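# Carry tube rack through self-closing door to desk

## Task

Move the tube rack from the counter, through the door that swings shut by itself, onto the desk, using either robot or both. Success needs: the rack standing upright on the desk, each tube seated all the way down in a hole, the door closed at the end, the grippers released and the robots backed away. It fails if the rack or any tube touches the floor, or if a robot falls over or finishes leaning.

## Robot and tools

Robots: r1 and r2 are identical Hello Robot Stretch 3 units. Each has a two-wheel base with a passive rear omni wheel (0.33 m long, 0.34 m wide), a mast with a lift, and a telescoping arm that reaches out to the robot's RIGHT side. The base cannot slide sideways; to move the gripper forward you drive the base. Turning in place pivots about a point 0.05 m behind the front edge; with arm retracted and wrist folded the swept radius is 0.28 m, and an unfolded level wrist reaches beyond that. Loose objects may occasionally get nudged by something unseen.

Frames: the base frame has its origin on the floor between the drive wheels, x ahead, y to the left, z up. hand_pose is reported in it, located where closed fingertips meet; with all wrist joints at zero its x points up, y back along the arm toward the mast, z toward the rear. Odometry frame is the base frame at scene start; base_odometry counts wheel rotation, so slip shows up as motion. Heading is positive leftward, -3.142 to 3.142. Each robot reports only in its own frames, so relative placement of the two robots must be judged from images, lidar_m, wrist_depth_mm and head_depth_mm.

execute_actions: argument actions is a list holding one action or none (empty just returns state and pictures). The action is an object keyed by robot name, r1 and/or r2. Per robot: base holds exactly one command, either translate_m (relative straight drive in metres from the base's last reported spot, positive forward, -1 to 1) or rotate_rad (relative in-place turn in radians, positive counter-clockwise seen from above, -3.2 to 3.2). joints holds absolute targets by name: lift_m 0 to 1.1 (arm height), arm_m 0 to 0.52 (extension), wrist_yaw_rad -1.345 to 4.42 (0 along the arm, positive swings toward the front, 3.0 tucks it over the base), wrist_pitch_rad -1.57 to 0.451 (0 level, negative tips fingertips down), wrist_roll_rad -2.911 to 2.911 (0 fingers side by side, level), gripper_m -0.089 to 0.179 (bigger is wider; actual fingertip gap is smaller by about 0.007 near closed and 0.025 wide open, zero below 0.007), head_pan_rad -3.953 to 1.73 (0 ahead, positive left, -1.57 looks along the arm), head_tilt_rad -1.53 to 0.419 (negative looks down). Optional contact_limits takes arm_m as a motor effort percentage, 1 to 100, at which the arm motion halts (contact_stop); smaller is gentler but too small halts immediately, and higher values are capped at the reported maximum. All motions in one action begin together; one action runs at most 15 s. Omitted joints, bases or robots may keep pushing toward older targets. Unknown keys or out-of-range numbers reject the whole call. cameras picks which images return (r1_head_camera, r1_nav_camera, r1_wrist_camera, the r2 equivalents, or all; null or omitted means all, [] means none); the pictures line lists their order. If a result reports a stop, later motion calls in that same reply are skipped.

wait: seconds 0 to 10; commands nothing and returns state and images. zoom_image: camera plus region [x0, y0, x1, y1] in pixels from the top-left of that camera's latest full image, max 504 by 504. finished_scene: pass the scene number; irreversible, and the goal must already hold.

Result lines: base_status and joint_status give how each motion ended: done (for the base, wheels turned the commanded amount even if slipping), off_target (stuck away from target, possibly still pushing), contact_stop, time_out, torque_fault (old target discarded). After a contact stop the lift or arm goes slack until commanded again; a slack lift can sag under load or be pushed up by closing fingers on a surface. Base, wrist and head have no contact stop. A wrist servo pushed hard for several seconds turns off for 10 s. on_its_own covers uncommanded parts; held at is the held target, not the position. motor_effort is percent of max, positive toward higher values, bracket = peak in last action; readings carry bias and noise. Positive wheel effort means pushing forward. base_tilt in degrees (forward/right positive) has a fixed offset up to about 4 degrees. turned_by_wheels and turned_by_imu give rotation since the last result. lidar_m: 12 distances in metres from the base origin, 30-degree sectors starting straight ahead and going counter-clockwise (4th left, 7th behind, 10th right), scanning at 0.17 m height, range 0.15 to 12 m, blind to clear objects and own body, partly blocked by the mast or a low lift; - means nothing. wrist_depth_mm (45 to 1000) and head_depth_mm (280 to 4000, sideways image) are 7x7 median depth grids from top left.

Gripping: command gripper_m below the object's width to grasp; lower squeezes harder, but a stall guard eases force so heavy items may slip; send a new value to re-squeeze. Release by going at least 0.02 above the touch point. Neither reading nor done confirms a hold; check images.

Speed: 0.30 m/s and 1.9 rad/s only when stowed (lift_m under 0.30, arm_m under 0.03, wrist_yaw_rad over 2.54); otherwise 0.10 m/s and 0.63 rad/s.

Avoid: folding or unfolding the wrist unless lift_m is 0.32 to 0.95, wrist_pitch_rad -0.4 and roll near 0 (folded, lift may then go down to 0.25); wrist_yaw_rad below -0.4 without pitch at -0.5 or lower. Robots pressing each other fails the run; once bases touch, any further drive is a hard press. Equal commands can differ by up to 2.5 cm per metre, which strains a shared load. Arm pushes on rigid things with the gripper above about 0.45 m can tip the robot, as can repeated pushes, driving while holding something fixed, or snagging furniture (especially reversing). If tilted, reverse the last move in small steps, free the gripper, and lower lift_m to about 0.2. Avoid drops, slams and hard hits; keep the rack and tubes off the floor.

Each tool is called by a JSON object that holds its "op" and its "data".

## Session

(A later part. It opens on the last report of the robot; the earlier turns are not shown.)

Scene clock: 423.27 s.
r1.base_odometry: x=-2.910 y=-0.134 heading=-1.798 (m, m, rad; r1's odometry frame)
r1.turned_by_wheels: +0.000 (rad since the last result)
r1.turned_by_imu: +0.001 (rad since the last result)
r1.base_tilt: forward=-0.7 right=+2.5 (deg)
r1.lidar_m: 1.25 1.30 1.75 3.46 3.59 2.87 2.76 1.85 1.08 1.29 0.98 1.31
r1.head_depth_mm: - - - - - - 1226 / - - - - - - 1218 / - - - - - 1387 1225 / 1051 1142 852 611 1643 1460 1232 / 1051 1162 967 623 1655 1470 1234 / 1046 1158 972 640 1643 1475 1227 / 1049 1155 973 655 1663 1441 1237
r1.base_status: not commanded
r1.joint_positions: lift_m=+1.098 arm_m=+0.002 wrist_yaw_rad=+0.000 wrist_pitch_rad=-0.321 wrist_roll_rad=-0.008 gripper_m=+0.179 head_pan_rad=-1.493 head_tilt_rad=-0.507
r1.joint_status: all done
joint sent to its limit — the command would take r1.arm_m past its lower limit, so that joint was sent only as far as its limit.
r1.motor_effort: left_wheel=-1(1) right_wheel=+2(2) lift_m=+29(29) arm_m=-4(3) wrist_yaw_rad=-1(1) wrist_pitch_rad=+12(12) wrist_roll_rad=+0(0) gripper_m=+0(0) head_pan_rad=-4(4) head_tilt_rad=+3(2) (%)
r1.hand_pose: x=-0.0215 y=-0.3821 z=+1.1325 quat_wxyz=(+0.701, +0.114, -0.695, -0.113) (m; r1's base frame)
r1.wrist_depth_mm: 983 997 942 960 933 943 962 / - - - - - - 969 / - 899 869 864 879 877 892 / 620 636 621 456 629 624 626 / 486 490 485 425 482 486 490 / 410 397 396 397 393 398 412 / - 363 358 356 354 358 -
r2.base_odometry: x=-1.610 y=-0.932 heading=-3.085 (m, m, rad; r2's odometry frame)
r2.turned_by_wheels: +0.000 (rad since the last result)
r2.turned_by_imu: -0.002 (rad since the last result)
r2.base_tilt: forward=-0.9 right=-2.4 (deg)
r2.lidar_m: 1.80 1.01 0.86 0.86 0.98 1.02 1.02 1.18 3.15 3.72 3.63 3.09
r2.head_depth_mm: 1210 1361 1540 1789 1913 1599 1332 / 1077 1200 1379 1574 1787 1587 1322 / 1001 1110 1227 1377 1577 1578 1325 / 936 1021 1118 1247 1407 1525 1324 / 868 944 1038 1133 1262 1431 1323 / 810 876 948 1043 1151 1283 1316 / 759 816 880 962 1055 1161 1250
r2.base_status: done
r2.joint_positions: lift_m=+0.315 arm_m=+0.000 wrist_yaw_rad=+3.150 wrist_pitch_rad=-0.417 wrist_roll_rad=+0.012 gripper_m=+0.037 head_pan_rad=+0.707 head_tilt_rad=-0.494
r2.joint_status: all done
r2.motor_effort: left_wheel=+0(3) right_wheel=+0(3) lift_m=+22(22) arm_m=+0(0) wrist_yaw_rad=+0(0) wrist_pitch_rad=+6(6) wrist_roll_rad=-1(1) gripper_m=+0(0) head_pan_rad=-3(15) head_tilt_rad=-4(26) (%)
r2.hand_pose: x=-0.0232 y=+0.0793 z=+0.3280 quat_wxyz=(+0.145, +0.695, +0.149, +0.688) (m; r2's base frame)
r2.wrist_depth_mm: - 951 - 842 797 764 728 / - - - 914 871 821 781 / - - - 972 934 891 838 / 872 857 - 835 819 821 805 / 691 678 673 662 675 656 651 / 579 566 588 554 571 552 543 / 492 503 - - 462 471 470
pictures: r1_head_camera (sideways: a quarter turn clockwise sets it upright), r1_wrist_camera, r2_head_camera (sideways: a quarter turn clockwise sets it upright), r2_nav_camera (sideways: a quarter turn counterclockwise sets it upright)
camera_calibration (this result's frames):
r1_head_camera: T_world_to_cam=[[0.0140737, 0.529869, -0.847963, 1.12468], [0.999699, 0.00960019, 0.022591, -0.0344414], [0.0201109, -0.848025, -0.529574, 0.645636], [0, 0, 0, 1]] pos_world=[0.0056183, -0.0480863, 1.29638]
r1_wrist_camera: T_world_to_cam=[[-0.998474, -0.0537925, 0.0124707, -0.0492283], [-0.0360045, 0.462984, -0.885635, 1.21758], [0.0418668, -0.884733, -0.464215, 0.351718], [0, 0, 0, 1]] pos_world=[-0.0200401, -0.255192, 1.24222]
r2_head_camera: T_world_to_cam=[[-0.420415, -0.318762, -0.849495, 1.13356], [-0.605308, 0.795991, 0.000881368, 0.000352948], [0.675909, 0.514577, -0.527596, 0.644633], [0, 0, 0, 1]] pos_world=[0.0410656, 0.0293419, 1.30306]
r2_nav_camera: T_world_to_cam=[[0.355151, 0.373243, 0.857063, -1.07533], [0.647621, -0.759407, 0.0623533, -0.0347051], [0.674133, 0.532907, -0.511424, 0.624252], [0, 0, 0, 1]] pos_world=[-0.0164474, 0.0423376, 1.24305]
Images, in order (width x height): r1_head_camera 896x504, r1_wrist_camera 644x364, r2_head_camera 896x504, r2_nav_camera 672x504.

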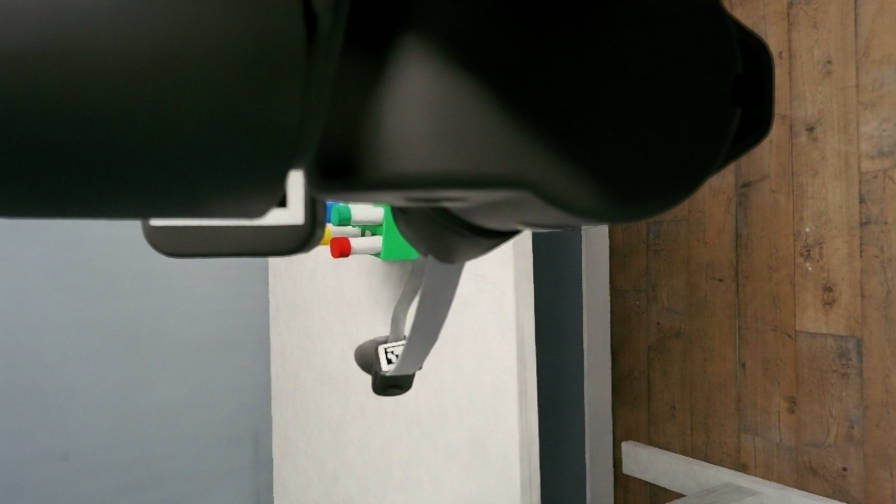

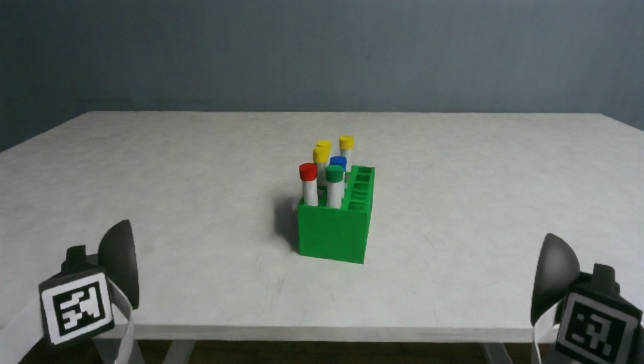

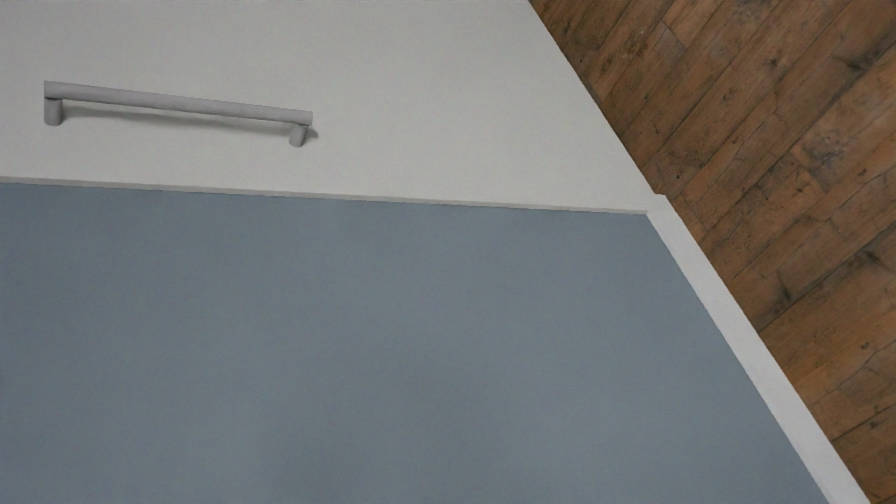

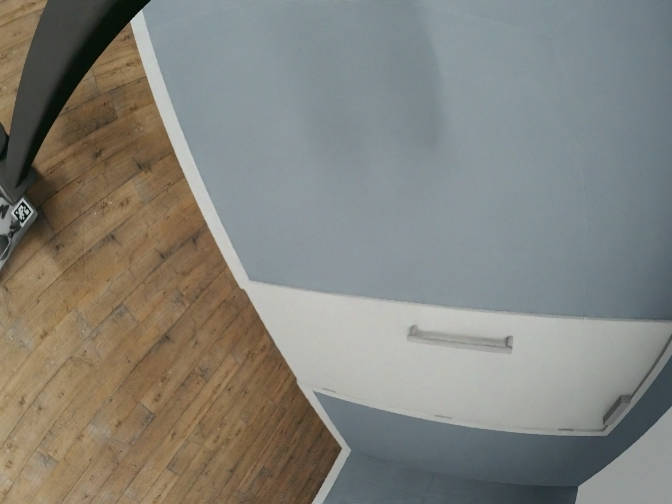

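{"op": "execute_actions", "data": {"actions": [{"r1":{"joints":{"wrist_pitch_rad":-1.3,"lift_m":0.9}}}], "cameras": ["r1_head_camera"]}}

{"op": "finished_scene", "data": {"scene": 2}}

Scene clock: 430.83 s.
r1.base_odometry: x=-2.910 y=-0.134 heading=-1.798 (m, m, rad; r1's odometry frame)
r1.turned_by_wheels: +0.000 (rad since the last result)
r1.turned_by_imu: +0.001 (rad since the last result)
r1.base_tilt: forward=-0.7 right=+2.5 (deg)
r1.lidar_m: 1.26 1.30 1.75 3.44 3.58 2.87 2.76 1.84 1.08 1.29 0.98 1.31
r1.head_depth_mm: 1051 1152 946 641 1642 1542 - / 1057 1165 953 645 1637 1504 - / 1049 1153 957 617 1641 1460 - / 1052 1157 963 620 1655 1466 1224 / 1053 1154 971 650 1656 1470 1222 / 1056 1158 968 654 1661 1465 1228 / 1051 1152 981 657 1662 1440 1227
r1.base_status: not commanded
r1.joint_positions: lift_m=+0.900 arm_m=+0.002 wrist_yaw_rad=+0.000 wrist_pitch_rad=-1.299 wrist_roll_rad=-0.008 gripper_m=+0.179 head_pan_rad=-1.493 head_tilt_rad=-0.507
r1.joint_status: all done
r1.motor_effort: left_wheel=-1(1) right_wheel=+2(2) lift_m=+17(25) arm_m=-4(4) wrist_yaw_rad=-1(0) wrist_pitch_rad=-1(11) wrist_roll_rad=+0(0) gripper_m=+0(0) head_pan_rad=-4(4) head_tilt_rad=+3(2) (%)
r1.hand_pose: x=-0.0216 y=-0.1922 z=+0.7859 quat_wxyz=(+0.566, +0.429, -0.560, -0.426) (m; r1's base frame)
r1.wrist_depth_mm: - - - - - 985 - / - - - - - 973 960 / - 994 989 976 965 993 956 / 994 977 965 991 972 934 931 / 985 967 952 939 943 950 920 / 998 967 941 943 - 919 919 / 948 908 902 954 - 915 -
r2.base_odometry: x=-1.610 y=-0.932 heading=-3.085 (m, m, rad; r2's odometry frame)
r2.turned_by_wheels: +0.000 (rad since the last result)
r2.turned_by_imu: -0.001 (rad since the last result)
r2.base_tilt: forward=-0.9 right=-2.5 (deg)
r2.lidar_m: 1.81 1.01 0.86 0.86 0.98 1.02 1.02 1.17 3.12 3.72 3.64 3.08
r2.head_depth_mm: 1208 1349 1551 1786 1907 1592 1321 / 1085 1198 1375 1572 1782 1591 1327 / 1003 1102 1226 1378 1583 1580 1332 / 925 1021 1124 1258 1404 1514 1329 / 869 942 1033 1135 1267 1424 1324 / 812 876 950 1042 1147 1286 1313 / 760 818 884 957 1053 1164 1264
r2.base_status: not commanded
r2.joint_positions: lift_m=+0.315 arm_m=+0.000 wrist_yaw_rad=+3.150 wrist_pitch_rad=-0.417 wrist_roll_rad=+0.012 gripper_m=+0.037 head_pan_rad=+0.707 head_tilt_rad=-0.494
r2.joint_status: not commanded
r2.motor_effort: left_wheel=+1(0) right_wheel=+0(0) lift_m=+22(22) arm_m=+0(0) wrist_yaw_rad=+0(0) wrist_pitch_rad=+6(6) wrist_roll_rad=-1(1) gripper_m=+1(1) head_pan_rad=-4(4) head_tilt_rad=-3(3) (%)
r2.hand_pose: x=-0.0232 y=+0.0793 z=+0.3280 quat_wxyz=(+0.145, +0.695, +0.149, +0.688) (m; r2's base frame)
r2.wrist_depth_mm: - 936 - 846 790 771 725 / - - - 907 858 825 781 / - - - 983 930 883 846 / 856 858 - 831 811 815 801 / 682 687 677 666 679 659 647 / 574 570 584 553 575 555 541 / 489 500 - - 463 471 468
pictures: r1_head_camera (sideways: a quarter turn clockwise sets it upright)
camera_calibration (this result's frames):
r1_head_camera: T_world_to_cam=[[0.0140737, 0.529869, -0.847963, 1.12468], [0.999699, 0.00960019, 0.022591, -0.0344414], [0.0201109, -0.848025, -0.529574, 0.645636], [0, 0, 0, 1]] pos_world=[0.0056183, -0.0480863, 1.29638]
Images, in order (width x height): r1_head_camera 896x504.

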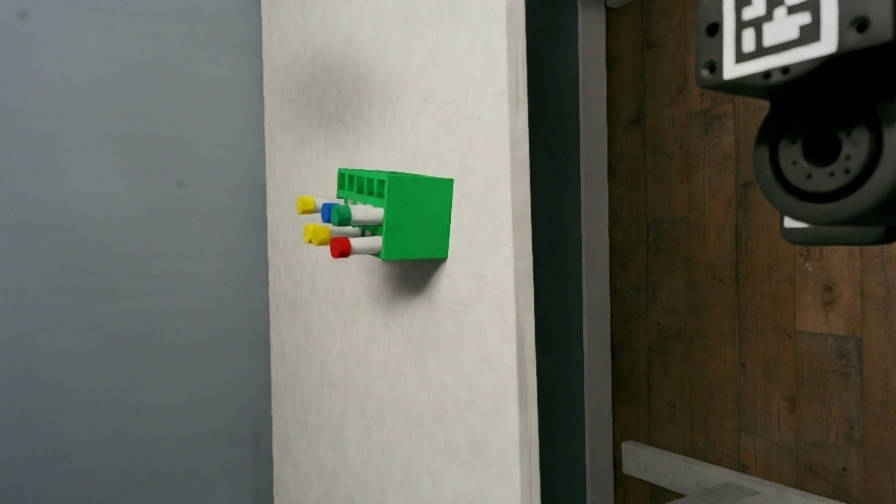

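The scene is finished: the task was done.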